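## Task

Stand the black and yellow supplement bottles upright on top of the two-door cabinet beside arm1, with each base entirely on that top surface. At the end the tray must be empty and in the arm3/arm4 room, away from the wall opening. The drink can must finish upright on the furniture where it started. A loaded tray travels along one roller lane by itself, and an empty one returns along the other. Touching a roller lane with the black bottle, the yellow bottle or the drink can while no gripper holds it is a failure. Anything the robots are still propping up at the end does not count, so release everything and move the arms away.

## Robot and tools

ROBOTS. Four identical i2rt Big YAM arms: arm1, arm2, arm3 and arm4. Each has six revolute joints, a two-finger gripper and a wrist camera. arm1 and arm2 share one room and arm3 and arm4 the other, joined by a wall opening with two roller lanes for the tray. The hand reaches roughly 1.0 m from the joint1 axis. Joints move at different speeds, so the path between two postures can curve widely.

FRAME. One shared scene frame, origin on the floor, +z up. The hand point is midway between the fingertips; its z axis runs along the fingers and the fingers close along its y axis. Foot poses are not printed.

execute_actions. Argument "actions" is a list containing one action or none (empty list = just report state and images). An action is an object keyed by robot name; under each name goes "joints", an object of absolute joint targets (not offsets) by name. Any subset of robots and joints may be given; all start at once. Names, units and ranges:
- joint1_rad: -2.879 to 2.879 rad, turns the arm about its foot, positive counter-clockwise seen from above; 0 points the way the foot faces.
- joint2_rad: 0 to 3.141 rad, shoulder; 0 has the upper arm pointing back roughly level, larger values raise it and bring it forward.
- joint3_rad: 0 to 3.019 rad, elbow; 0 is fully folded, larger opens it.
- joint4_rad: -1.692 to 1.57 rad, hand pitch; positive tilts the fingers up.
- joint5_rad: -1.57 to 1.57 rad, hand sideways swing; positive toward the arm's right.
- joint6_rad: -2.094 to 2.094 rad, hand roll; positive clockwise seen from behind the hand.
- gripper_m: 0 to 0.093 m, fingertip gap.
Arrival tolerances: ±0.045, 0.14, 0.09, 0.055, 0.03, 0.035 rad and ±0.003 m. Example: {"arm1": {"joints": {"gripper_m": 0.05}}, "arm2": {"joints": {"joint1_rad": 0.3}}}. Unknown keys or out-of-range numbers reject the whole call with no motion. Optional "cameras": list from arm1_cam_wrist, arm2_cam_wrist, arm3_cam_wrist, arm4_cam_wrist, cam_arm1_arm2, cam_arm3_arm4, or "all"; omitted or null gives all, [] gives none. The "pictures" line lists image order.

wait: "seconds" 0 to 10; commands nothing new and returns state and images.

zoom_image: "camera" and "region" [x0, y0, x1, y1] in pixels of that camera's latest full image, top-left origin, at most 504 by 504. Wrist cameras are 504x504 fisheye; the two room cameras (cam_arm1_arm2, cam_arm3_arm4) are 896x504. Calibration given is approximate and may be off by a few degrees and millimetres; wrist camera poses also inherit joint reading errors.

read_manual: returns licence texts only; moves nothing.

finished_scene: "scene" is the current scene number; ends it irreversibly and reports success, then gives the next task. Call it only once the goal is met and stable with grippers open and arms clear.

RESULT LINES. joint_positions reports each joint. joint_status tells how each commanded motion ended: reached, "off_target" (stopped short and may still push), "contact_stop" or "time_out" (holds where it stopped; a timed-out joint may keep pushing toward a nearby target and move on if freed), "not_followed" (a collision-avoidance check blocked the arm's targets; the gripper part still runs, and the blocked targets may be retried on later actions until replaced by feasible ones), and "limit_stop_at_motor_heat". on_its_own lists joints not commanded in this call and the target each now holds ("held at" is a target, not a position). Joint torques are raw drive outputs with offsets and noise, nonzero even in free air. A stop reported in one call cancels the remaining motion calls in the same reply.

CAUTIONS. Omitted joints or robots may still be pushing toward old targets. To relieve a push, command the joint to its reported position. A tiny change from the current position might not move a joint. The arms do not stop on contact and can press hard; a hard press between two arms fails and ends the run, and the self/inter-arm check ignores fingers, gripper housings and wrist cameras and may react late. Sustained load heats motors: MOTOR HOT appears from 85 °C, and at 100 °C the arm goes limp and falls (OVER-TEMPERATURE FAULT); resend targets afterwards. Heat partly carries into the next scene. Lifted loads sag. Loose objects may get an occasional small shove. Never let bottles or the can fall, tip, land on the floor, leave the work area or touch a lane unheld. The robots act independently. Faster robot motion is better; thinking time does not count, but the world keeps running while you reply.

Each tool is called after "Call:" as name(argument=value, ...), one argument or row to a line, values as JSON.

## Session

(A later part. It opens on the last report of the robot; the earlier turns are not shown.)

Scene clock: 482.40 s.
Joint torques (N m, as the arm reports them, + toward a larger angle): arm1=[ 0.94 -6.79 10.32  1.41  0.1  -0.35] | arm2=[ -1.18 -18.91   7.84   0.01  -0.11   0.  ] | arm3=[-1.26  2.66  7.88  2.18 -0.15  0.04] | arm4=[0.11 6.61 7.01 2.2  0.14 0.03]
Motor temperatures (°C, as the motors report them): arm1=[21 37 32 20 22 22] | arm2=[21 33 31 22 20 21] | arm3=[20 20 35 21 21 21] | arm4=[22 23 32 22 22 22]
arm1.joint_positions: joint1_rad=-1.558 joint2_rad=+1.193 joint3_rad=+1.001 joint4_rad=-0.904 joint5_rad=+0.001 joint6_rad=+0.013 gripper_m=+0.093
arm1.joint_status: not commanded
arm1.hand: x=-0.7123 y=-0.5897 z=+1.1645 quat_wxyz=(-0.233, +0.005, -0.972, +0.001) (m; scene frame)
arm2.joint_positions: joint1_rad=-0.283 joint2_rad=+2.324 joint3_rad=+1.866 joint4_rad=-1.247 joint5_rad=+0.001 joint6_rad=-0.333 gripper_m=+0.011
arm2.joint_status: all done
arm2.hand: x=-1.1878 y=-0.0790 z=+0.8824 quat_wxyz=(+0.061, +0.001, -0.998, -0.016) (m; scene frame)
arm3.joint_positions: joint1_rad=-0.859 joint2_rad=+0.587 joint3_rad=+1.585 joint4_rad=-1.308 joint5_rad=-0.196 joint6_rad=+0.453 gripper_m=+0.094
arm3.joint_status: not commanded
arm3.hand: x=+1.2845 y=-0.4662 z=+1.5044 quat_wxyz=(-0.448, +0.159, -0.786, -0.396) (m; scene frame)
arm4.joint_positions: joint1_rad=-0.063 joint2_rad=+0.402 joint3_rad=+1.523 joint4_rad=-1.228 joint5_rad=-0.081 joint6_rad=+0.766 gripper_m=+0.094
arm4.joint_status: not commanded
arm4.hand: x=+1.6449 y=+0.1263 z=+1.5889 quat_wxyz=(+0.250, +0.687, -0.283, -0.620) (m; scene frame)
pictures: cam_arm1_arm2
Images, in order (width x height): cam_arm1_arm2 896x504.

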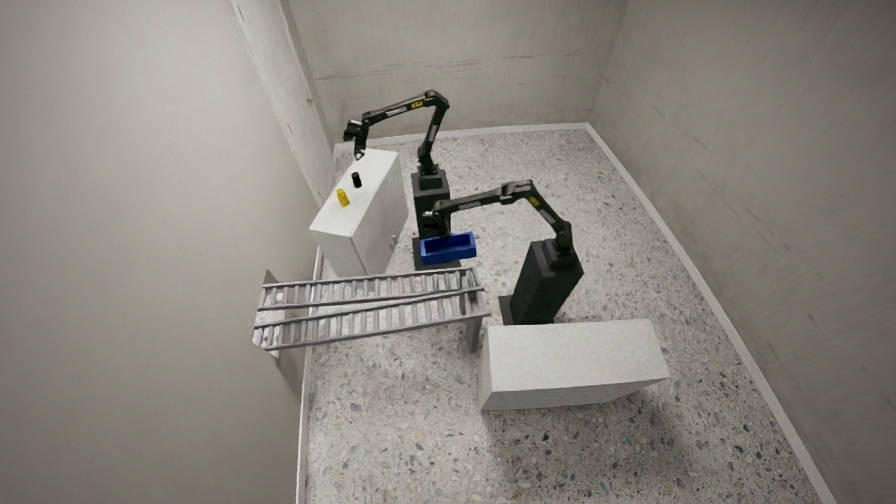

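Call:
execute_actions(
  actions=[
    {"arm2": {"joints": {"joint1_rad": 0.21, "joint5_rad": -0.03, "joint6_rad": 0.165}}},
  ],
  cameras=["arm2_cam_wrist", "cam_arm1_arm2"],
)

Scene clock: 486.67 s.
Joint torques (N m, as the arm reports them, + toward a larger angle): arm1=[ 0.94 -6.73 10.29  1.33  0.08 -0.31] | arm2=[ -1.46 -18.61   7.8   -0.02  -0.21   0.18] | arm3=[-1.5   2.75  8.06  2.19 -0.15  0.05] | arm4=[-0.5   6.81  7.04  2.28  0.1   0.05]
Motor temperatures (°C, as the motors report them): arm1=[21 37 32 20 22 22] | arm2=[21 34 31 22 20 21] | arm3=[20 20 35 21 21 21] | arm4=[22 23 32 22 22 22]
arm1.joint_positions: joint1_rad=-1.558 joint2_rad=+1.193 joint3_rad=+1.001 joint4_rad=-0.904 joint5_rad=+0.001 joint6_rad=+0.013 gripper_m=+0.093
arm1.joint_status: not commanded
arm1.hand: x=-0.7123 y=-0.5897 z=+1.1645 quat_wxyz=(-0.233, +0.005, -0.972, +0.001) (m; scene frame)
arm2.joint_positions: joint1_rad=+0.212 joint2_rad=+2.324 joint3_rad=+1.866 joint4_rad=-1.247 joint5_rad=-0.026 joint6_rad=+0.158 gripper_m=+0.011
arm2.joint_status: all done
arm2.hand: x=-1.1622 y=+0.2383 z=+0.8794 quat_wxyz=(+0.065, +0.002, -0.998, +0.003) (m; scene frame)
arm3.joint_positions: joint1_rad=-0.859 joint2_rad=+0.587 joint3_rad=+1.585 joint4_rad=-1.308 joint5_rad=-0.196 joint6_rad=+0.453 gripper_m=+0.094
arm3.joint_status: not commanded
arm3.hand: x=+1.2845 y=-0.4662 z=+1.5044 quat_wxyz=(-0.448, +0.159, -0.786, -0.396) (m; scene frame)
arm4.joint_positions: joint1_rad=-0.063 joint2_rad=+0.402 joint3_rad=+1.523 joint4_rad=-1.228 joint5_rad=-0.081 joint6_rad=+0.766 gripper_m=+0.094
arm4.joint_status: not commanded
arm4.hand: x=+1.6449 y=+0.1263 z=+1.5889 quat_wxyz=(+0.250, +0.687, -0.283, -0.620) (m; scene frame)
pictures: arm2_cam_wrist, cam_arm1_arm2
camera_calibration (this result's frames):
arm2_cam_wrist: T_world_to_cam=[[0.00331282, -0.999986, 0.00410371, 0.236368], [-0.723125, 0.000438927, 0.690717, -1.44372], [-0.690709, -0.00525572, -0.723114, -0.0416373], [0, 0, 0, 1]] pos_world=[-1.07354, 0.236779, 0.966127]
Images, in order (width x height): arm2_cam_wrist 504x504, cam_arm1_arm2 896x504.

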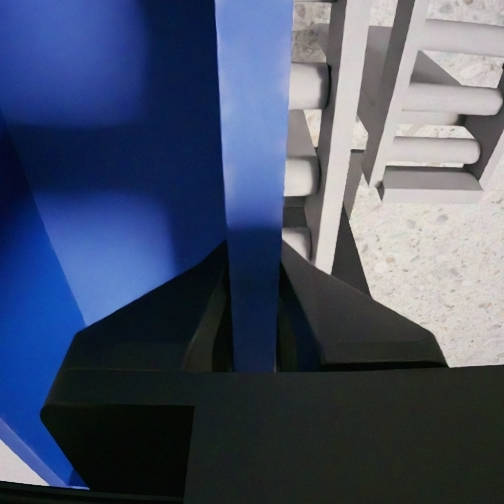

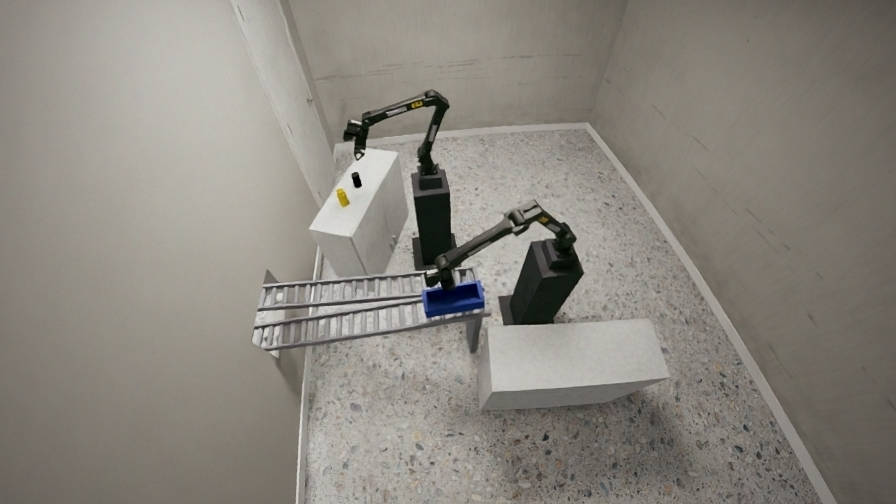

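Call:
execute_actions(
  actions=[
    {"arm2": {"joints": {"joint1_rad": 0.151, "joint2_rad": 2.392, "joint4_rad": -1.172, "joint6_rad": 0.09}}},
  ],
  cameras=["arm2_cam_wrist", "cam_arm1_arm2"],
)

Scene clock: 500.63 s.
Joint torques (N m, as the arm reports them, + toward a larger angle): arm1=[ 1.69 -6.47 10.3   1.36  0.08 -0.32] | arm2=[ -0.79 -19.06   7.54   0.56  -0.17  -0.04] | arm3=[-1.71  2.88  8.18  2.18 -0.18  0.05] | arm4=[-0.75  6.72  6.96  2.31  0.13  0.08]
Motor temperatures (°C, as the motors report them): arm1=[21 35 33 20 22 22] | arm2=[21 35 32 22 20 21] | arm3=[20 20 35 21 21 21] | arm4=[22 23 32 22 22 22]
arm1.joint_positions: joint1_rad=-1.558 joint2_rad=+1.193 joint3_rad=+1.001 joint4_rad=-0.904 joint5_rad=+0.001 joint6_rad=+0.013 gripper_m=+0.093
arm1.joint_status: not commanded
arm1.hand: x=-0.7123 y=-0.5897 z=+1.1645 quat_wxyz=(-0.233, +0.005, -0.972, +0.001) (m; scene frame)
arm2.joint_positions: joint1_rad=+0.147 joint2_rad=+2.404 joint3_rad=+1.866 joint4_rad=-1.177 joint5_rad=-0.027 joint6_rad=+0.101 gripper_m=+0.011
arm2.joint_status: all done
arm2.hand: x=-1.1560 y=+0.1968 z=+0.8277 quat_wxyz=(+0.070, -0.002, -0.998, -0.001) (m; scene frame)
arm3.joint_positions: joint1_rad=-0.859 joint2_rad=+0.587 joint3_rad=+1.585 joint4_rad=-1.308 joint5_rad=-0.196 joint6_rad=+0.453 gripper_m=+0.094
arm3.joint_status: not commanded
arm3.hand: x=+1.2845 y=-0.4662 z=+1.5044 quat_wxyz=(-0.448, +0.159, -0.786, -0.396) (m; scene frame)
arm4.joint_positions: joint1_rad=-0.063 joint2_rad=+0.402 joint3_rad=+1.523 joint4_rad=-1.228 joint5_rad=-0.081 joint6_rad=+0.766 gripper_m=+0.094
arm4.joint_status: not commanded
arm4.hand: x=+1.6449 y=+0.1263 z=+1.5889 quat_wxyz=(+0.250, +0.687, -0.283, -0.620) (m; scene frame)
pictures: arm2_cam_wrist, cam_arm1_arm2
camera_calibration (this result's frames):
arm2_cam_wrist: T_world_to_cam=[[-0.00580891, -0.999978, -0.00322599, 0.190587], [-0.716078, 0.00190788, 0.698018, -1.40169], [-0.697996, 0.00636478, -0.716073, -0.0915369], [0, 0, 0, 1]] pos_world=[-1.0665, 0.193839, 0.913471]
Images, in order (width x height): arm2_cam_wrist 504x504, cam_arm1_arm2 896x504.

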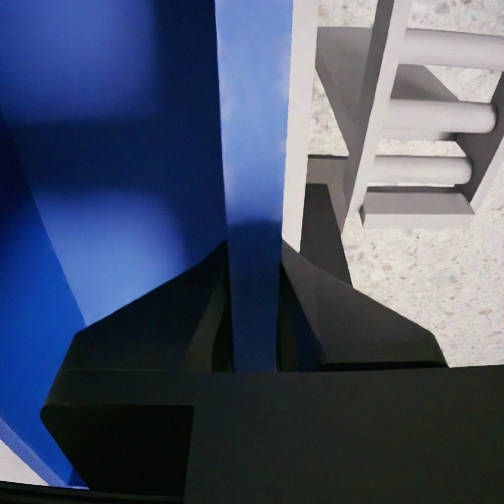

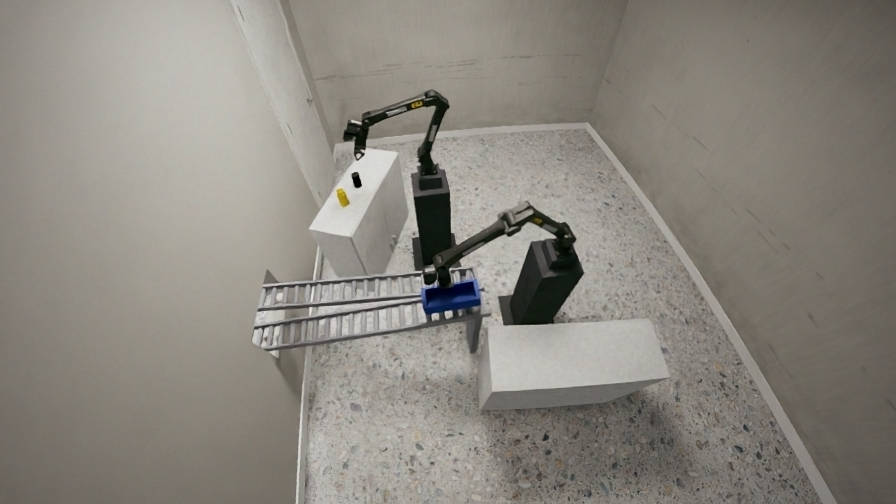

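Call:
execute_actions(
  actions=[
    {"arm2": {"joints": {"joint2_rad": 2.468, "joint4_rad": -1.096}}},
  ],
  cameras=["arm2_cam_wrist", "cam_arm1_arm2"],
)

Scene clock: 508.97 s.
Joint torques (N m, as the arm reports them, + toward a larger angle): arm1=[ 0.86 -6.8  10.23  1.32  0.1  -0.33] | arm2=[ -0.83 -18.88   7.26   0.55  -0.18  -0.04] | arm3=[-1.59  3.54  8.04  2.09 -0.14  0.06] | arm4=[-0.18  6.7   6.95  2.31  0.1   0.08]
Motor temperatures (°C, as the motors report them): arm1=[21 35 33 20 22 22] | arm2=[21 35 32 22 20 21] | arm3=[20 20 35 21 21 21] | arm4=[22 23 32 22 22 22]
arm1.joint_positions: joint1_rad=-1.558 joint2_rad=+1.193 joint3_rad=+1.001 joint4_rad=-0.904 joint5_rad=+0.001 joint6_rad=+0.013 gripper_m=+0.093
arm1.joint_status: not commanded
arm1.hand: x=-0.7123 y=-0.5897 z=+1.1645 quat_wxyz=(-0.233, +0.005, -0.972, +0.001) (m; scene frame)
arm2.joint_positions: joint1_rad=+0.147 joint2_rad=+2.479 joint3_rad=+1.866 joint4_rad=-1.101 joint5_rad=-0.027 joint6_rad=+0.101 gripper_m=+0.011
arm2.joint_status: all done
arm2.hand: x=-1.1566 y=+0.1962 z=+0.7790 quat_wxyz=(+0.070, -0.002, -0.998, -0.001) (m; scene frame)
arm3.joint_positions: joint1_rad=-0.859 joint2_rad=+0.587 joint3_rad=+1.585 joint4_rad=-1.308 joint5_rad=-0.196 joint6_rad=+0.453 gripper_m=+0.094
arm3.joint_status: not commanded
arm3.hand: x=+1.2845 y=-0.4662 z=+1.5044 quat_wxyz=(-0.448, +0.159, -0.786, -0.396) (m; scene frame)
arm4.joint_positions: joint1_rad=-0.063 joint2_rad=+0.402 joint3_rad=+1.523 joint4_rad=-1.228 joint5_rad=-0.081 joint6_rad=+0.766 gripper_m=+0.094
arm4.joint_status: not commanded
arm4.hand: x=+1.6449 y=+0.1263 z=+1.5889 quat_wxyz=(+0.250, +0.687, -0.283, -0.620) (m; scene frame)
pictures: arm2_cam_wrist, cam_arm1_arm2
camera_calibration (this result's frames):
arm2_cam_wrist: T_world_to_cam=[[-0.00540983, -0.999979, -0.00343945, 0.190477], [-0.717138, 0.00148257, 0.696929, -1.3684], [-0.69691, 0.00623683, -0.717132, -0.124673], [0, 0, 0, 1]] pos_world=[-1.06718, 0.193279, 0.864923]
Images, in order (width x height): arm2_cam_wrist 504x504, cam_arm1_arm2 896x504.

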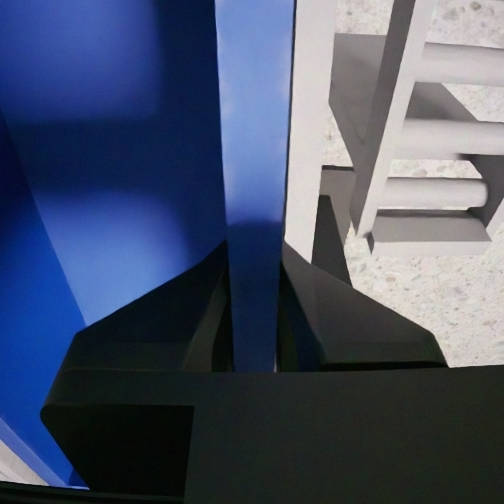

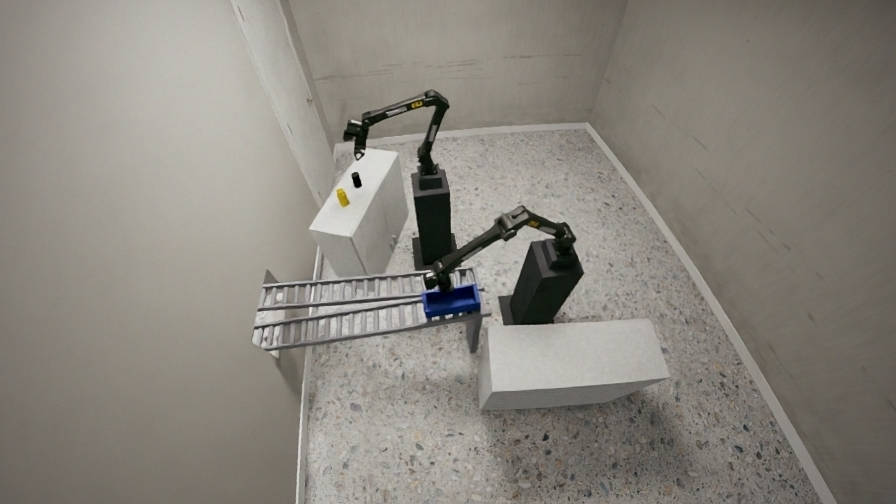

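Call:
execute_actions(
  actions=[
    {"arm2": {"joints": {"joint2_rad": 2.51, "joint4_rad": -1.065}}},
  ],
  cameras=["arm2_cam_wrist", "cam_arm1_arm2"],
)

Scene clock: 515.73 s.
Joint torques (N m, as the arm reports them, + toward a larger angle): arm1=[ 1.08 -6.69 10.23  1.35  0.06 -0.31] | arm2=[ -0.92 -17.52   7.11   0.59  -0.18  -0.04] | arm3=[-1.27  2.85  7.95  1.81 -0.09  0.09] | arm4=[0.36 6.46 6.87 2.1  0.09 0.07]
Motor temperatures (°C, as the motors report them): arm1=[21 35 33 20 22 22] | arm2=[21 35 32 22 20 21] | arm3=[20 20 36 21 21 21] | arm4=[22 23 32 22 22 22]
arm1.joint_positions: joint1_rad=-1.558 joint2_rad=+1.193 joint3_rad=+1.001 joint4_rad=-0.904 joint5_rad=+0.001 joint6_rad=+0.013 gripper_m=+0.093
arm1.joint_status: not commanded
arm1.hand: x=-0.7123 y=-0.5897 z=+1.1645 quat_wxyz=(-0.233, +0.005, -0.972, +0.001) (m; scene frame)
arm2.joint_positions: joint1_rad=+0.147 joint2_rad=+2.508 joint3_rad=+1.866 joint4_rad=-1.071 joint5_rad=-0.027 joint6_rad=+0.101 gripper_m=+0.011
arm2.joint_status: all done
arm2.hand: x=-1.1576 y=+0.1959 z=+0.7600 quat_wxyz=(+0.069, -0.002, -0.998, -0.001) (m; scene frame)
arm3.joint_positions: joint1_rad=-0.859 joint2_rad=+0.587 joint3_rad=+1.585 joint4_rad=-1.308 joint5_rad=-0.196 joint6_rad=+0.453 gripper_m=+0.094
arm3.joint_status: not commanded
arm3.hand: x=+1.2845 y=-0.4662 z=+1.5044 quat_wxyz=(-0.448, +0.159, -0.786, -0.396) (m; scene frame)
arm4.joint_positions: joint1_rad=-0.063 joint2_rad=+0.402 joint3_rad=+1.523 joint4_rad=-1.228 joint5_rad=-0.081 joint6_rad=+0.766 gripper_m=+0.094
arm4.joint_status: not commanded
arm4.hand: x=+1.6449 y=+0.1263 z=+1.5889 quat_wxyz=(+0.250, +0.687, -0.283, -0.620) (m; scene frame)
pictures: arm2_cam_wrist, cam_arm1_arm2
camera_calibration (this result's frames):
arm2_cam_wrist: T_world_to_cam=[[-0.00539362, -0.999979, -0.00355932, 0.190207], [-0.717931, 0.00139459, 0.696112, -1.35622], [-0.696093, 0.00630992, -0.717924, -0.137463], [0, 0, 0, 1]] pos_world=[-1.06834, 0.192962, 0.846074]
Images, in order (width x height): arm2_cam_wrist 504x504, cam_arm1_arm2 896x504.

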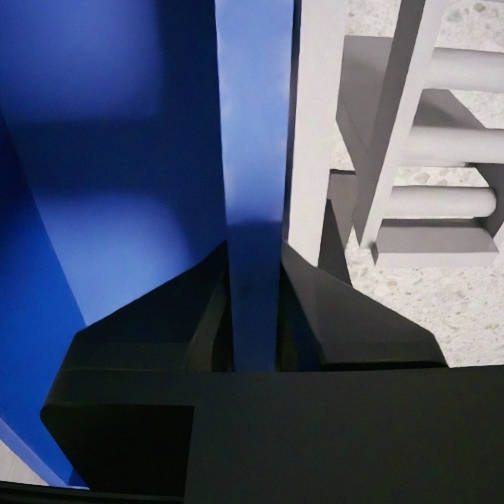

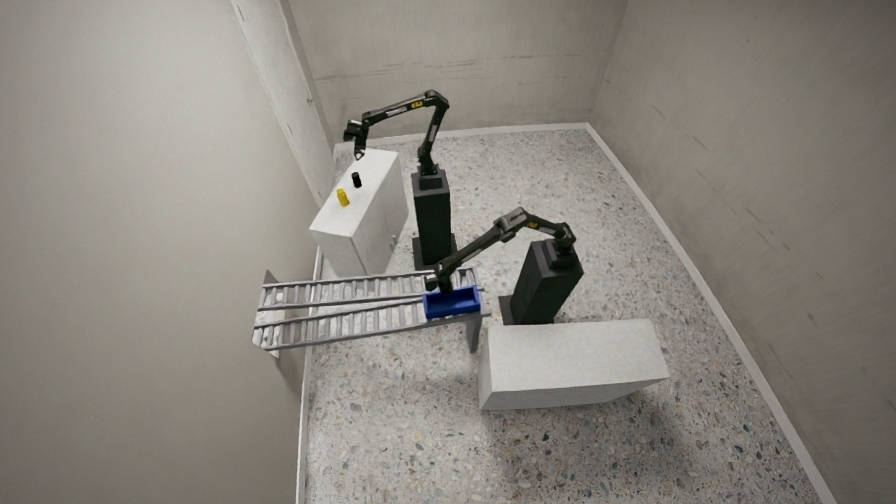

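Call:
execute_actions(
  actions=[
    {"arm2": {"joints": {"joint2_rad": 2.538, "joint4_rad": -1.04}}},
  ],
  cameras=["arm2_cam_wrist", "cam_arm1_arm2"],
)

Scene clock: 519.43 s.
Joint torques (N m, as the arm reports them, + toward a larger angle): arm1=[ 1.17 -6.5  10.31  1.29  0.08 -0.31] | arm2=[ -0.85 -16.74   7.08   0.69  -0.11  -0.02] | arm3=[-1.01  3.31  8.08  2.35 -0.15  0.02] | arm4=[0.07 6.9  6.99 2.19 0.11 0.02]
Motor temperatures (°C, as the motors report them): arm1=[21 34 33 20 22 22] | arm2=[21 36 32 22 20 21] | arm3=[20 20 36 21 21 21] | arm4=[22 23 33 22 22 22]
arm1.joint_positions: joint1_rad=-1.558 joint2_rad=+1.193 joint3_rad=+1.001 joint4_rad=-0.904 joint5_rad=+0.001 joint6_rad=+0.013 gripper_m=+0.093
arm1.joint_status: not commanded
arm1.hand: x=-0.7123 y=-0.5897 z=+1.1645 quat_wxyz=(-0.233, +0.005, -0.972, +0.001) (m; scene frame)
arm2.joint_positions: joint1_rad=+0.147 joint2_rad=+2.521 joint3_rad=+1.866 joint4_rad=-1.047 joint5_rad=-0.028 joint6_rad=+0.100 gripper_m=+0.011
arm2.joint_status: all done
arm2.hand: x=-1.1560 y=+0.1962 z=+0.7510 quat_wxyz=(+0.064, -0.001, -0.998, -0.003) (m; scene frame)
arm3.joint_positions: joint1_rad=-0.859 joint2_rad=+0.587 joint3_rad=+1.585 joint4_rad=-1.308 joint5_rad=-0.196 joint6_rad=+0.453 gripper_m=+0.094
arm3.joint_status: not commanded
arm3.hand: x=+1.2845 y=-0.4662 z=+1.5044 quat_wxyz=(-0.448, +0.159, -0.786, -0.396) (m; scene frame)
arm4.joint_positions: joint1_rad=-0.063 joint2_rad=+0.402 joint3_rad=+1.523 joint4_rad=-1.228 joint5_rad=-0.081 joint6_rad=+0.766 gripper_m=+0.094
arm4.joint_status: not commanded
arm4.hand: x=+1.6449 y=+0.1263 z=+1.5889 quat_wxyz=(+0.250, +0.687, -0.283, -0.620) (m; scene frame)
pictures: arm2_cam_wrist, cam_arm1_arm2
camera_calibration (this result's frames):
arm2_cam_wrist: T_world_to_cam=[[-0.00467911, -0.99997, -0.00624039, 0.193355], [-0.724928, -0.000906544, 0.688824, -1.3509], [-0.688809, 0.00774691, -0.724901, -0.129401], [0, 0, 0, 1]] pos_world=[-1.06753, 0.193127, 0.837938]
Images, in order (width x height): arm2_cam_wrist 504x504, cam_arm1_arm2 896x504.

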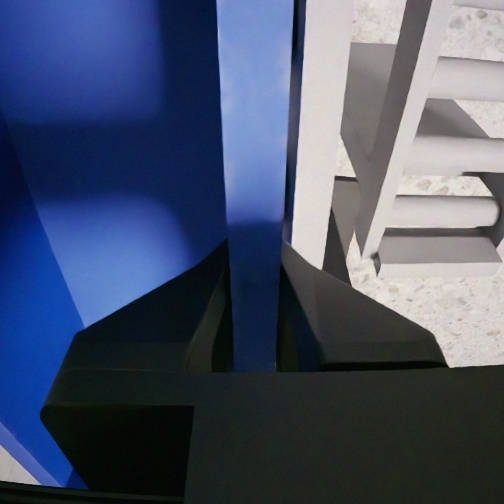

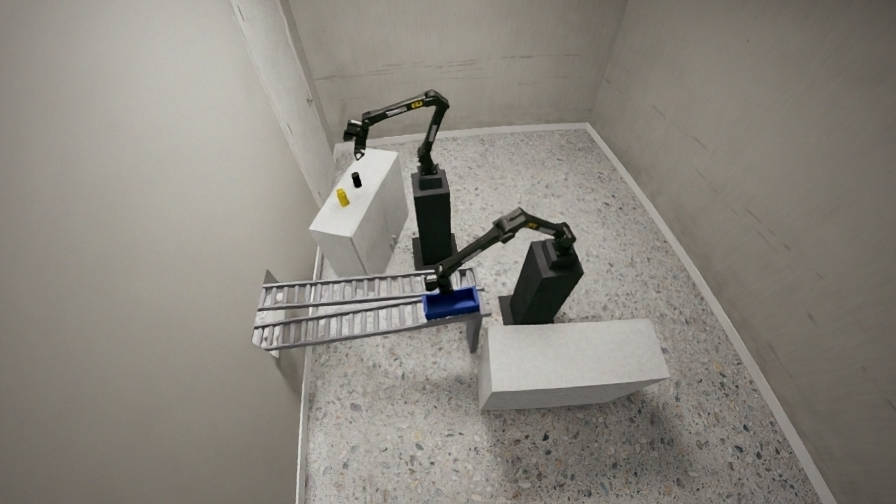

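Call:
execute_actions(
  actions=[],
)

Scene clock: 532.53 s.
Joint torques (N m, as the arm reports them, + toward a larger angle): arm1=[ 1.14 -6.71 10.33  1.36  0.11 -0.33] | arm2=[ -0.91 -16.84   7.04   0.7   -0.1   -0.02] | arm3=[-1.5   2.71  8.13  2.38 -0.11  0.04] | arm4=[0.05 6.6  6.95 2.27 0.1  0.03]
Motor temperatures (°C, as the motors report them): arm1=[21 34 34 20 22 22] | arm2=[21 35 32 22 20 21] | arm3=[20 20 36 21 21 21] | arm4=[22 23 33 22 22 22]
arm1.joint_positions: joint1_rad=-1.558 joint2_rad=+1.193 joint3_rad=+1.001 joint4_rad=-0.904 joint5_rad=+0.001 joint6_rad=+0.013 gripper_m=+0.093
arm1.joint_status: not commanded
arm1.hand: x=-0.7123 y=-0.5897 z=+1.1645 quat_wxyz=(-0.233, +0.005, -0.972, +0.001) (m; scene frame)
arm2.joint_positions: joint1_rad=+0.147 joint2_rad=+2.521 joint3_rad=+1.866 joint4_rad=-1.047 joint5_rad=-0.028 joint6_rad=+0.100 gripper_m=+0.011
arm2.joint_status: all done
arm2.hand: x=-1.1560 y=+0.1962 z=+0.7510 quat_wxyz=(+0.064, -0.001, -0.998, -0.003) (m; scene frame)
arm3.joint_positions: joint1_rad=-0.859 joint2_rad=+0.587 joint3_rad=+1.585 joint4_rad=-1.308 joint5_rad=-0.196 joint6_rad=+0.453 gripper_m=+0.094
arm3.joint_status: not commanded
arm3.hand: x=+1.2845 y=-0.4662 z=+1.5044 quat_wxyz=(-0.448, +0.159, -0.786, -0.396) (m; scene frame)
arm4.joint_positions: joint1_rad=-0.063 joint2_rad=+0.402 joint3_rad=+1.523 joint4_rad=-1.228 joint5_rad=-0.081 joint6_rad=+0.766 gripper_m=+0.094
arm4.joint_status: not commanded
arm4.hand: x=+1.6449 y=+0.1263 z=+1.5889 quat_wxyz=(+0.250, +0.687, -0.283, -0.620) (m; scene frame)
pictures: arm1_cam_wrist, arm2_cam_wrist, arm3_cam_wrist, arm4_cam_wrist, cam_arm1_arm2, cam_arm3_arm4
camera_calibration (this result's frames):
arm1_cam_wrist: T_world_to_cam=[[0.0105208, -0.999681, 0.0229415, -0.610186], [-0.989544, -0.00710829, 0.144053, -0.867427], [-0.143844, -0.0242172, -0.989304, 1.15965], [0, 0, 0, 1]] pos_world=[-0.685129, -0.588074, 1.2862]
arm2_cam_wrist: T_world_to_cam=[[-0.00430077, -0.999971, -0.00628916, 0.19383], [-0.724929, -0.0012144, 0.688823, -1.35084], [-0.68881, 0.00752166, -0.724902, -0.129358], [0, 0, 0, 1]] pos_world=[-1.06753, 0.193157, 0.837938]
arm4_cam_wrist: T_world_to_cam=[[0.0912732, 0.71715, -0.690916, 0.85557], [0.632776, -0.577501, -0.515837, -0.145412], [-0.768937, -0.390113, -0.506506, 2.24516], [0, 0, 0, 1]] pos_world=[1.74031, 0.178316, 1.6533]
Images, in order (width x height): arm1_cam_wrist 504x504, arm2_cam_wrist 504x504, arm3_cam_wrist 504x504, arm4_cam_wrist 504x504, cam_arm1_arm2 896x504, cam_arm3_arm4 896x504.

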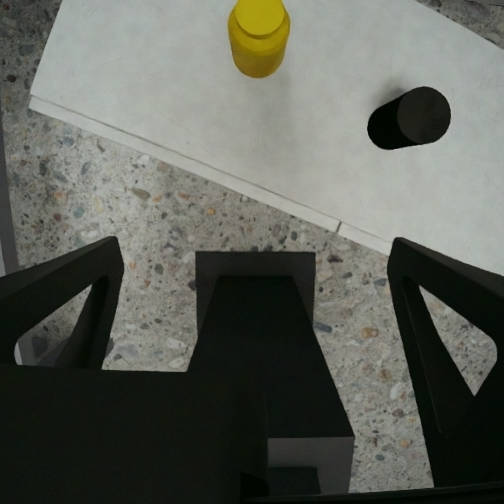

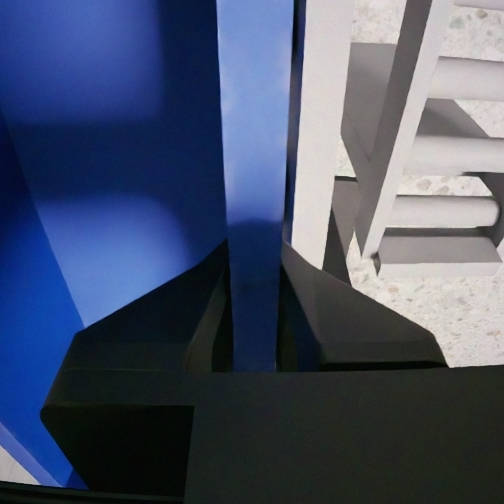

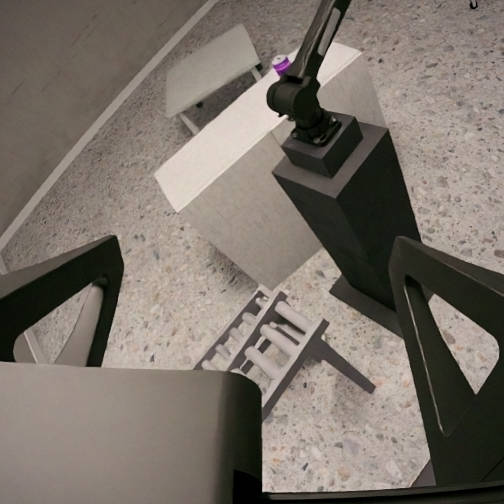

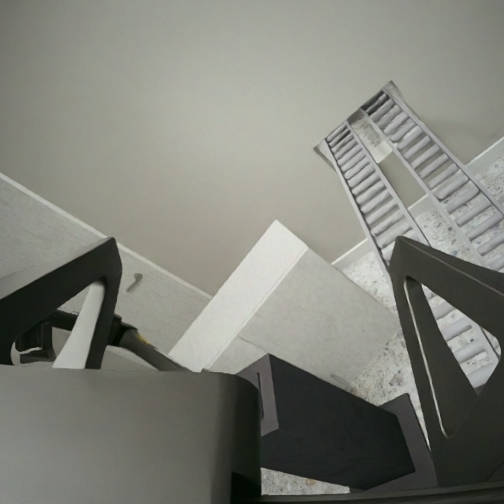

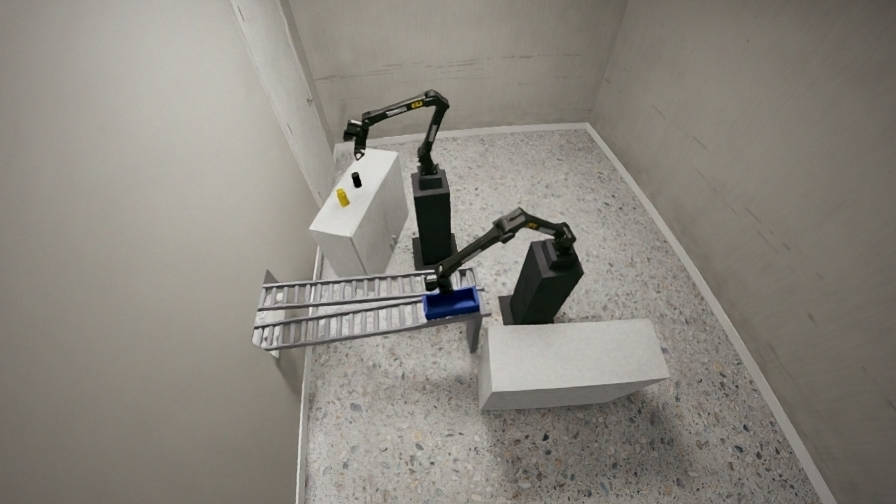

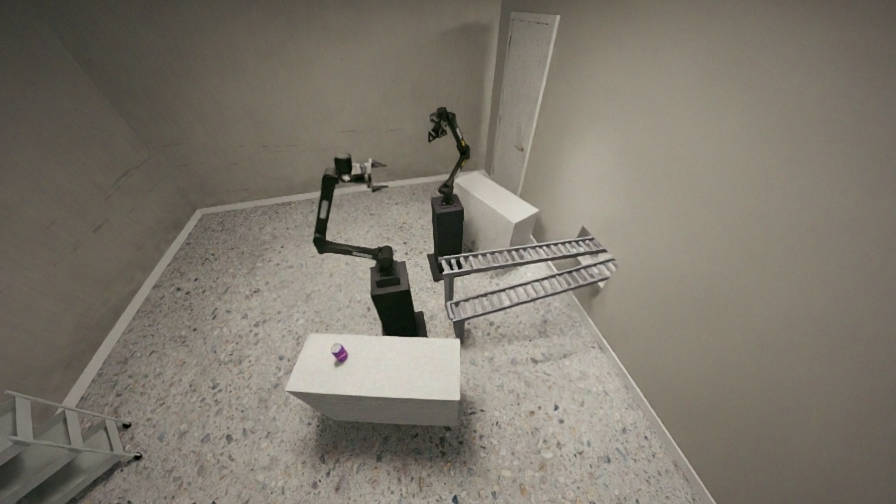

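Call:
execute_actions(
  actions=[
    {"arm2": {"joints": {"gripper_m": 0.04, "joint2_rad": 2.515}}},
  ],
  cameras=[],
)

Call:
execute_actions(
  actions=[
    {"arm2": {"joints": {"joint2_rad": 2.25, "joint3_rad": 1.78}}},
  ],
  cameras=["cam_arm1_arm2", "arm2_cam_wrist"],
)

Scene clock: 538.03 s.
Joint torques (N m, as the arm reports them, + toward a larger angle): arm1=[ 0.91 -6.91 10.32  1.37  0.08 -0.31] | arm2=[ -0.91 -18.63   7.02   0.69  -0.1   -0.02] | arm3=[-1.09  3.8   7.82  2.15 -0.12 -0.01] | arm4=[-0.3   7.05  6.99  2.14  0.14  0.08]
Motor temperatures (°C, as the motors report them): arm1=[21 34 34 20 22 22] | arm2=[21 35 32 22 20 21] | arm3=[20 20 36 21 21 21] | arm4=[22 23 33 22 22 22]
arm1.joint_positions: joint1_rad=-1.558 joint2_rad=+1.193 joint3_rad=+1.001 joint4_rad=-0.904 joint5_rad=+0.001 joint6_rad=+0.013 gripper_m=+0.093
arm1.joint_status: not commanded
arm1.hand: x=-0.7123 y=-0.5897 z=+1.1645 quat_wxyz=(-0.233, +0.005, -0.972, +0.001) (m; scene frame)
arm2.joint_positions: joint1_rad=+0.147 joint2_rad=+2.521 joint3_rad=+1.866 joint4_rad=-1.047 joint5_rad=-0.028 joint6_rad=+0.099 gripper_m=+0.040
arm2.joint_status: all done
arm2.hand: x=-1.1560 y=+0.1962 z=+0.7510 quat_wxyz=(+0.064, -0.001, -0.998, -0.003) (m; scene frame)
arm3.joint_positions: joint1_rad=-0.859 joint2_rad=+0.587 joint3_rad=+1.585 joint4_rad=-1.308 joint5_rad=-0.196 joint6_rad=+0.453 gripper_m=+0.094
arm3.joint_status: not commanded
arm3.hand: x=+1.2845 y=-0.4662 z=+1.5044 quat_wxyz=(-0.448, +0.159, -0.786, -0.396) (m; scene frame)
arm4.joint_positions: joint1_rad=-0.063 joint2_rad=+0.402 joint3_rad=+1.523 joint4_rad=-1.228 joint5_rad=-0.081 joint6_rad=+0.766 gripper_m=+0.094
arm4.joint_status: not commanded
arm4.hand: x=+1.6449 y=+0.1263 z=+1.5889 quat_wxyz=(+0.250, +0.687, -0.283, -0.620) (m; scene frame)
pictures: none
No camera images: the call's "cameras" was empty. Leave "cameras" out to get every camera's image.

Scene clock: 539.37 s.
Joint torques (N m, as the arm reports them, + toward a larger angle): arm1=[ 1.   -6.41 10.25  1.41  0.12 -0.33] | arm2=[ -0.87 -15.82   7.93   0.96  -0.1   -0.02] | arm3=[-1.08  3.05  8.01  2.16 -0.13  0.  ] | arm4=[0.02 6.89 7.13 2.3  0.09 0.06]
Motor temperatures (°C, as the motors report them): arm1=[21 34 34 20 22 22] | arm2=[21 36 32 22 20 21] | arm3=[20 20 36 21 21 21] | arm4=[22 23 33 22 22 22]
arm1.joint_positions: joint1_rad=-1.558 joint2_rad=+1.193 joint3_rad=+1.001 joint4_rad=-0.904 joint5_rad=+0.001 joint6_rad=+0.013 gripper_m=+0.093
arm1.joint_status: not commanded
arm1.hand: x=-0.7123 y=-0.5897 z=+1.1645 quat_wxyz=(-0.233, +0.005, -0.972, +0.001) (m; scene frame)
arm2.joint_positions: joint1_rad=+0.147 joint2_rad=+2.233 joint3_rad=+1.768 joint4_rad=-1.044 joint5_rad=-0.028 joint6_rad=+0.099 gripper_m=+0.040
arm2.joint_status: all done
arm2.hand: x=-1.1321 y=+0.2002 z=+0.9030 quat_wxyz=(-0.032, +0.001, -0.999, -0.012) (m; scene frame)
arm3.joint_positions: joint1_rad=-0.859 joint2_rad=+0.587 joint3_rad=+1.585 joint4_rad=-1.308 joint5_rad=-0.196 joint6_rad=+0.453 gripper_m=+0.094
arm3.joint_status: not commanded
arm3.hand: x=+1.2845 y=-0.4662 z=+1.5044 quat_wxyz=(-0.448, +0.159, -0.786, -0.396) (m; scene frame)
arm4.joint_positions: joint1_rad=-0.063 joint2_rad=+0.402 joint3_rad=+1.523 joint4_rad=-1.228 joint5_rad=-0.081 joint6_rad=+0.766 gripper_m=+0.094
arm4.joint_status: not commanded
arm4.hand: x=+1.6449 y=+0.1263 z=+1.5889 quat_wxyz=(+0.250, +0.687, -0.283, -0.620) (m; scene frame)
pictures: arm2_cam_wrist, cam_arm1_arm2
camera_calibration (this result's frames):
arm2_cam_wrist: T_world_to_cam=[[0.00125806, -0.999664, -0.025872, 0.222813], [-0.843259, -0.0149669, 0.537299, -1.43265], [-0.537506, 0.0211408, -0.842995, 0.272405], [0, 0, 0, 1]] pos_world=[-1.06196, 0.195537, 1.00516]
Images, in order (width x height): arm2_cam_wrist 504x504, cam_arm1_arm2 896x504.

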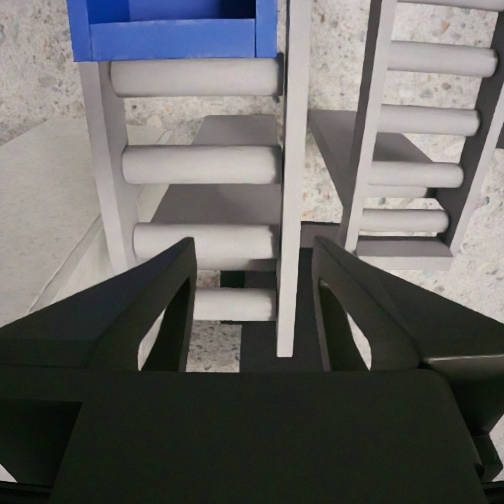

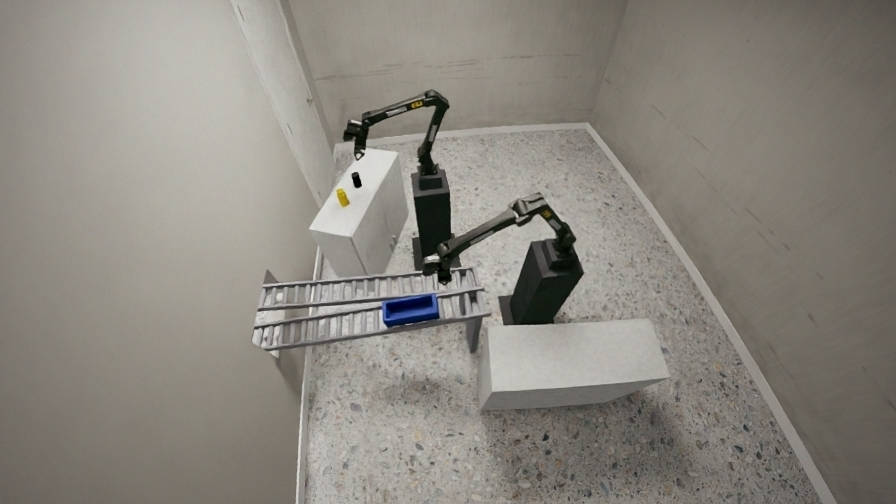

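Call:
wait(
  seconds=6,
)

Scene clock: 547.27 s.
Joint torques (N m, as the arm reports them, + toward a larger angle): arm1=[ 1.05 -6.07 10.26  1.28  0.1  -0.31] | arm2=[ -0.9  -15.8    7.95   0.97  -0.1   -0.02] | arm3=[-1.67  2.49  8.01  2.29 -0.13  0.07] | arm4=[0.03 6.79 6.84 2.32 0.15 0.02]
Motor temperatures (°C, as the motors report them): arm1=[21 34 34 20 22 22] | arm2=[21 35 33 22 20 21] | arm3=[20 20 36 21 21 21] | arm4=[22 23 33 22 22 22]
arm1.joint_positions: joint1_rad=-1.558 joint2_rad=+1.193 joint3_rad=+1.001 joint4_rad=-0.904 joint5_rad=+0.001 joint6_rad=+0.013 gripper_m=+0.093
arm1.joint_status: not commanded
arm1.hand: x=-0.7123 y=-0.5897 z=+1.1645 quat_wxyz=(-0.233, +0.005, -0.972, +0.001) (m; scene frame)
arm2.joint_positions: joint1_rad=+0.147 joint2_rad=+2.233 joint3_rad=+1.768 joint4_rad=-1.044 joint5_rad=-0.028 joint6_rad=+0.099 gripper_m=+0.040
arm2.joint_status: all done
arm2.hand: x=-1.1321 y=+0.2002 z=+0.9030 quat_wxyz=(-0.032, +0.001, -0.999, -0.012) (m; scene frame)
arm3.joint_positions: joint1_rad=-0.859 joint2_rad=+0.587 joint3_rad=+1.585 joint4_rad=-1.308 joint5_rad=-0.196 joint6_rad=+0.453 gripper_m=+0.094
arm3.joint_status: not commanded
arm3.hand: x=+1.2845 y=-0.4662 z=+1.5044 quat_wxyz=(-0.448, +0.159, -0.786, -0.396) (m; scene frame)
arm4.joint_positions: joint1_rad=-0.063 joint2_rad=+0.402 joint3_rad=+1.523 joint4_rad=-1.228 joint5_rad=-0.081 joint6_rad=+0.766 gripper_m=+0.094
arm4.joint_status: not commanded
arm4.hand: x=+1.6449 y=+0.1263 z=+1.5889 quat_wxyz=(+0.250, +0.687, -0.283, -0.620) (m; scene frame)
wait: 6.00 s; at rest from the start
pictures: arm1_cam_wrist, arm2_cam_wrist, arm3_cam_wrist, arm4_cam_wrist, cam_arm1_arm2, cam_arm3_arm4
camera_calibration (this result's frames):
arm1_cam_wrist: T_world_to_cam=[[0.0105208, -0.999681, 0.0229415, -0.610186], [-0.989544, -0.00710829, 0.144053, -0.867427], [-0.143844, -0.0242172, -0.989304, 1.15965], [0, 0, 0, 1]] pos_world=[-0.685129, -0.588074, 1.2862]
arm2_cam_wrist: T_world_to_cam=[[0.00125806, -0.999664, -0.025872, 0.222813], [-0.843259, -0.0149669, 0.537299, -1.43265], [-0.537506, 0.0211408, -0.842995, 0.272405], [0, 0, 0, 1]] pos_world=[-1.06196, 0.195537, 1.00516]
arm4_cam_wrist: T_world_to_cam=[[0.0912732, 0.71715, -0.690916, 0.85557], [0.632776, -0.577501, -0.515837, -0.145412], [-0.768937, -0.390113, -0.506506, 2.24516], [0, 0, 0, 1]] pos_world=[1.74031, 0.178316, 1.6533]
Images, in order (width x height): arm1_cam_wrist 504x504, arm2_cam_wrist 504x504, arm3_cam_wrist 504x504, arm4_cam_wrist 504x504, cam_arm1_arm2 896x504, cam_arm3_arm4 896x504.

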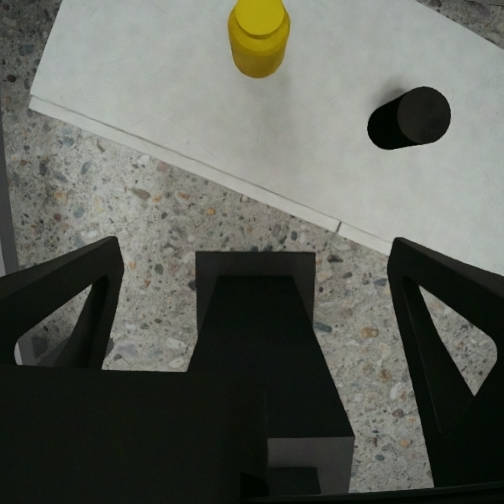

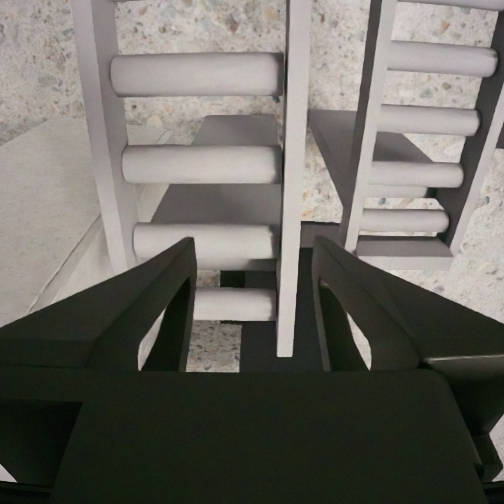

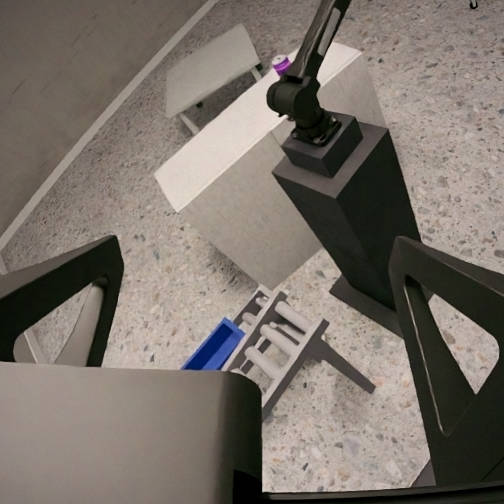

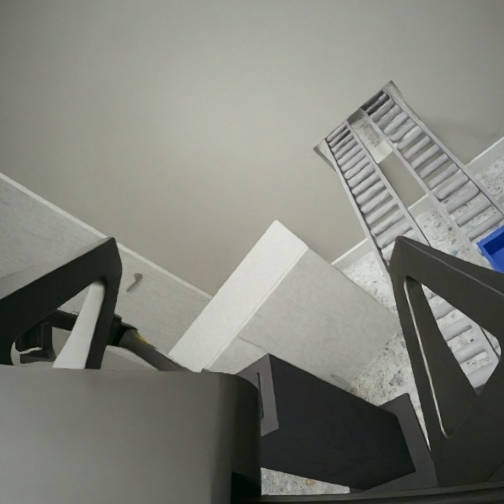

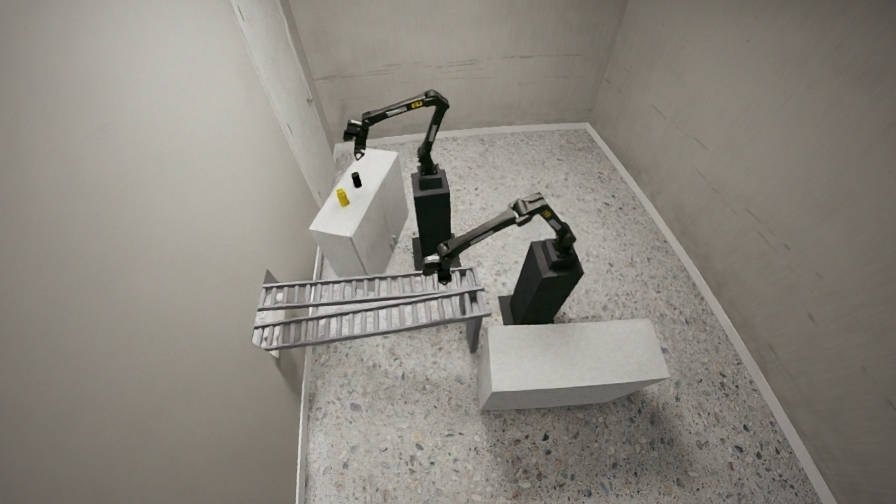

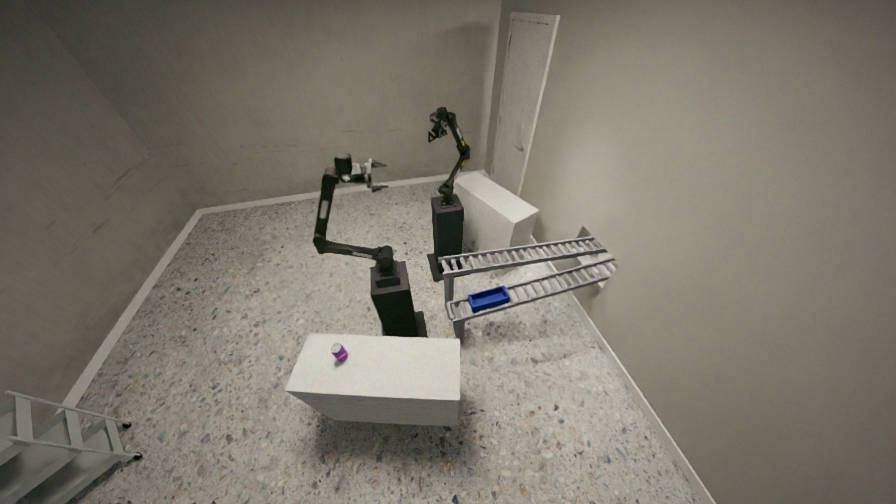

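The tray is nearly at the end of the return lane. I'll wait for it to settle.

Call:
wait(
  seconds=3,
)

Scene clock: 552.33 s.
Joint torques (N m, as the arm reports them, + toward a larger angle): arm1=[ 0.89 -6.77 10.29  1.38  0.09 -0.32] | arm2=[ -0.85 -15.81   7.94   0.98  -0.1   -0.02] | arm3=[-1.64  3.53  8.01  2.24 -0.14 -0.02] | arm4=[-0.3   6.35  7.05  2.33  0.12  0.03]
Motor temperatures (°C, as the motors report them): arm1=[21 34 34 20 22 22] | arm2=[21 35 33 22 20 21] | arm3=[20 20 36 21 21 21] | arm4=[22 23 33 22 22 22]
arm1.joint_positions: joint1_rad=-1.558 joint2_rad=+1.193 joint3_rad=+1.001 joint4_rad=-0.904 joint5_rad=+0.001 joint6_rad=+0.013 gripper_m=+0.093
arm1.joint_status: not commanded
arm1.hand: x=-0.7123 y=-0.5897 z=+1.1645 quat_wxyz=(-0.233, +0.005, -0.972, +0.001) (m; scene frame)
arm2.joint_positions: joint1_rad=+0.147 joint2_rad=+2.233 joint3_rad=+1.768 joint4_rad=-1.044 joint5_rad=-0.028 joint6_rad=+0.099 gripper_m=+0.040
arm2.joint_status: all done
arm2.hand: x=-1.1321 y=+0.2002 z=+0.9030 quat_wxyz=(-0.032, +0.001, -0.999, -0.012) (m; scene frame)
arm3.joint_positions: joint1_rad=-0.859 joint2_rad=+0.587 joint3_rad=+1.585 joint4_rad=-1.308 joint5_rad=-0.196 joint6_rad=+0.453 gripper_m=+0.094
arm3.joint_status: not commanded
arm3.hand: x=+1.2845 y=-0.4662 z=+1.5044 quat_wxyz=(-0.448, +0.159, -0.786, -0.396) (m; scene frame)
arm4.joint_positions: joint1_rad=-0.063 joint2_rad=+0.402 joint3_rad=+1.523 joint4_rad=-1.228 joint5_rad=-0.081 joint6_rad=+0.766 gripper_m=+0.094
arm4.joint_status: not commanded
arm4.hand: x=+1.6449 y=+0.1263 z=+1.5889 quat_wxyz=(+0.250, +0.687, -0.283, -0.620) (m; scene frame)
wait: 3.00 s; at rest from the start
pictures: arm1_cam_wrist, arm2_cam_wrist, arm3_cam_wrist, arm4_cam_wrist, cam_arm1_arm2, cam_arm3_arm4
camera_calibration (this result's frames):
arm1_cam_wrist: T_world_to_cam=[[0.0105208, -0.999681, 0.0229415, -0.610186], [-0.989544, -0.00710829, 0.144053, -0.867427], [-0.143844, -0.0242172, -0.989304, 1.15965], [0, 0, 0, 1]] pos_world=[-0.685129, -0.588074, 1.2862]
arm2_cam_wrist: T_world_to_cam=[[0.00125806, -0.999664, -0.025872, 0.222813], [-0.843259, -0.0149669, 0.537299, -1.43265], [-0.537506, 0.0211408, -0.842995, 0.272405], [0, 0, 0, 1]] pos_world=[-1.06196, 0.195537, 1.00516]
arm4_cam_wrist: T_world_to_cam=[[0.0912732, 0.71715, -0.690916, 0.85557], [0.632776, -0.577501, -0.515837, -0.145412], [-0.768937, -0.390113, -0.506506, 2.24516], [0, 0, 0, 1]] pos_world=[1.74031, 0.178316, 1.6533]
Images, in order (width x height): arm1_cam_wrist 504x504, arm2_cam_wrist 504x504, arm3_cam_wrist 504x504, arm4_cam_wrist 504x504, cam_arm1_arm2 896x504, cam_arm3_arm4 896x504.

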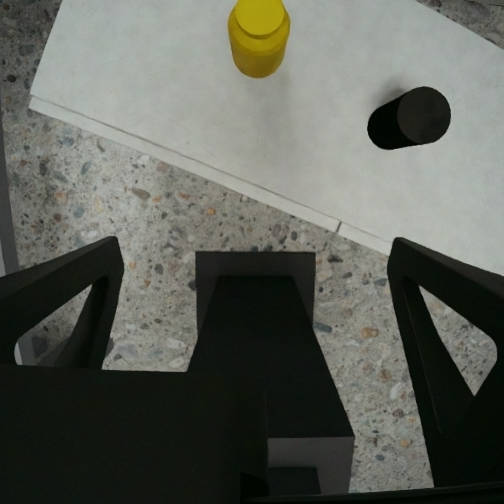

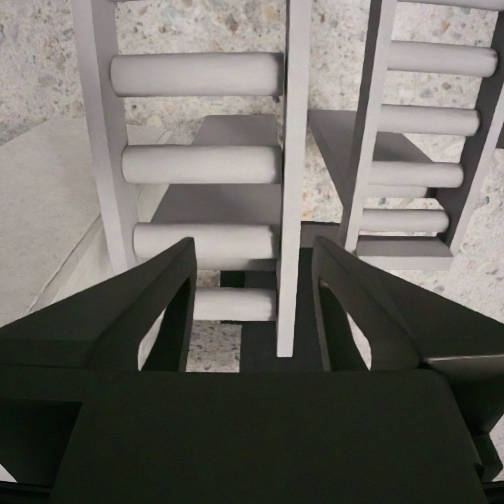

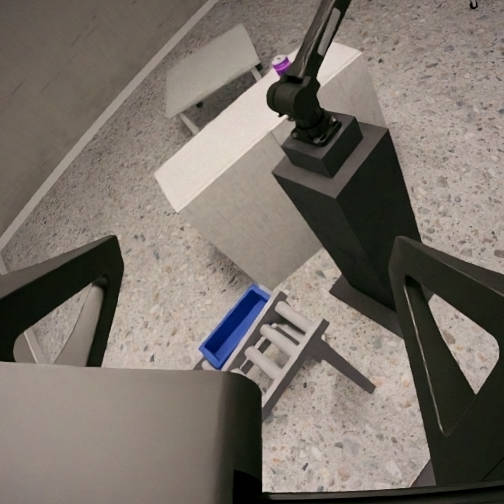

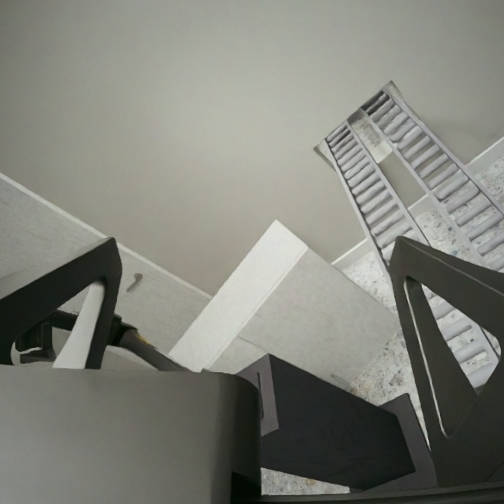

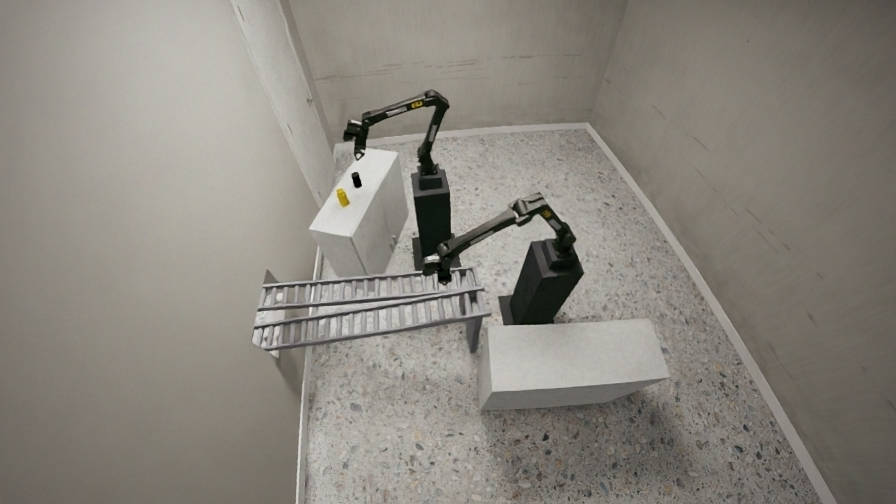

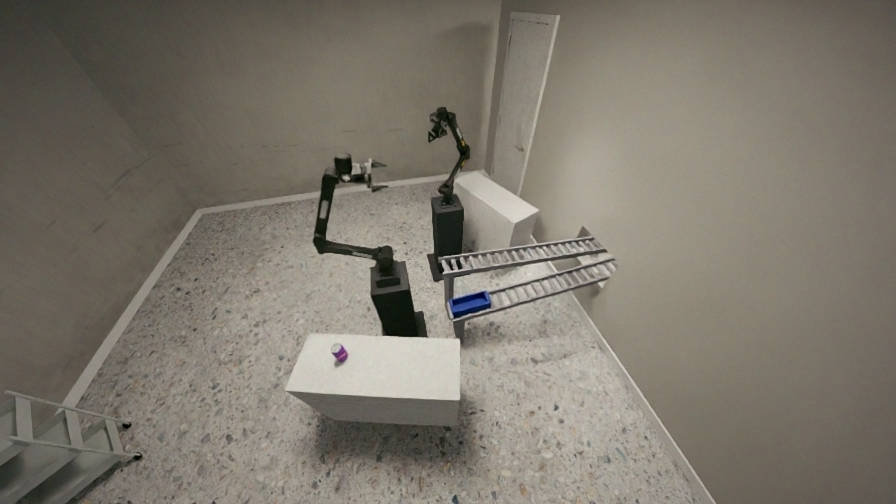

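The tray has come to rest at the end of the lane in the room of arm3 and arm4. Both bottles and the can are still standing, so I'm ending scene 1.

Call:
finished_scene(
  scene=1,
)

The scene is finished: the task was done.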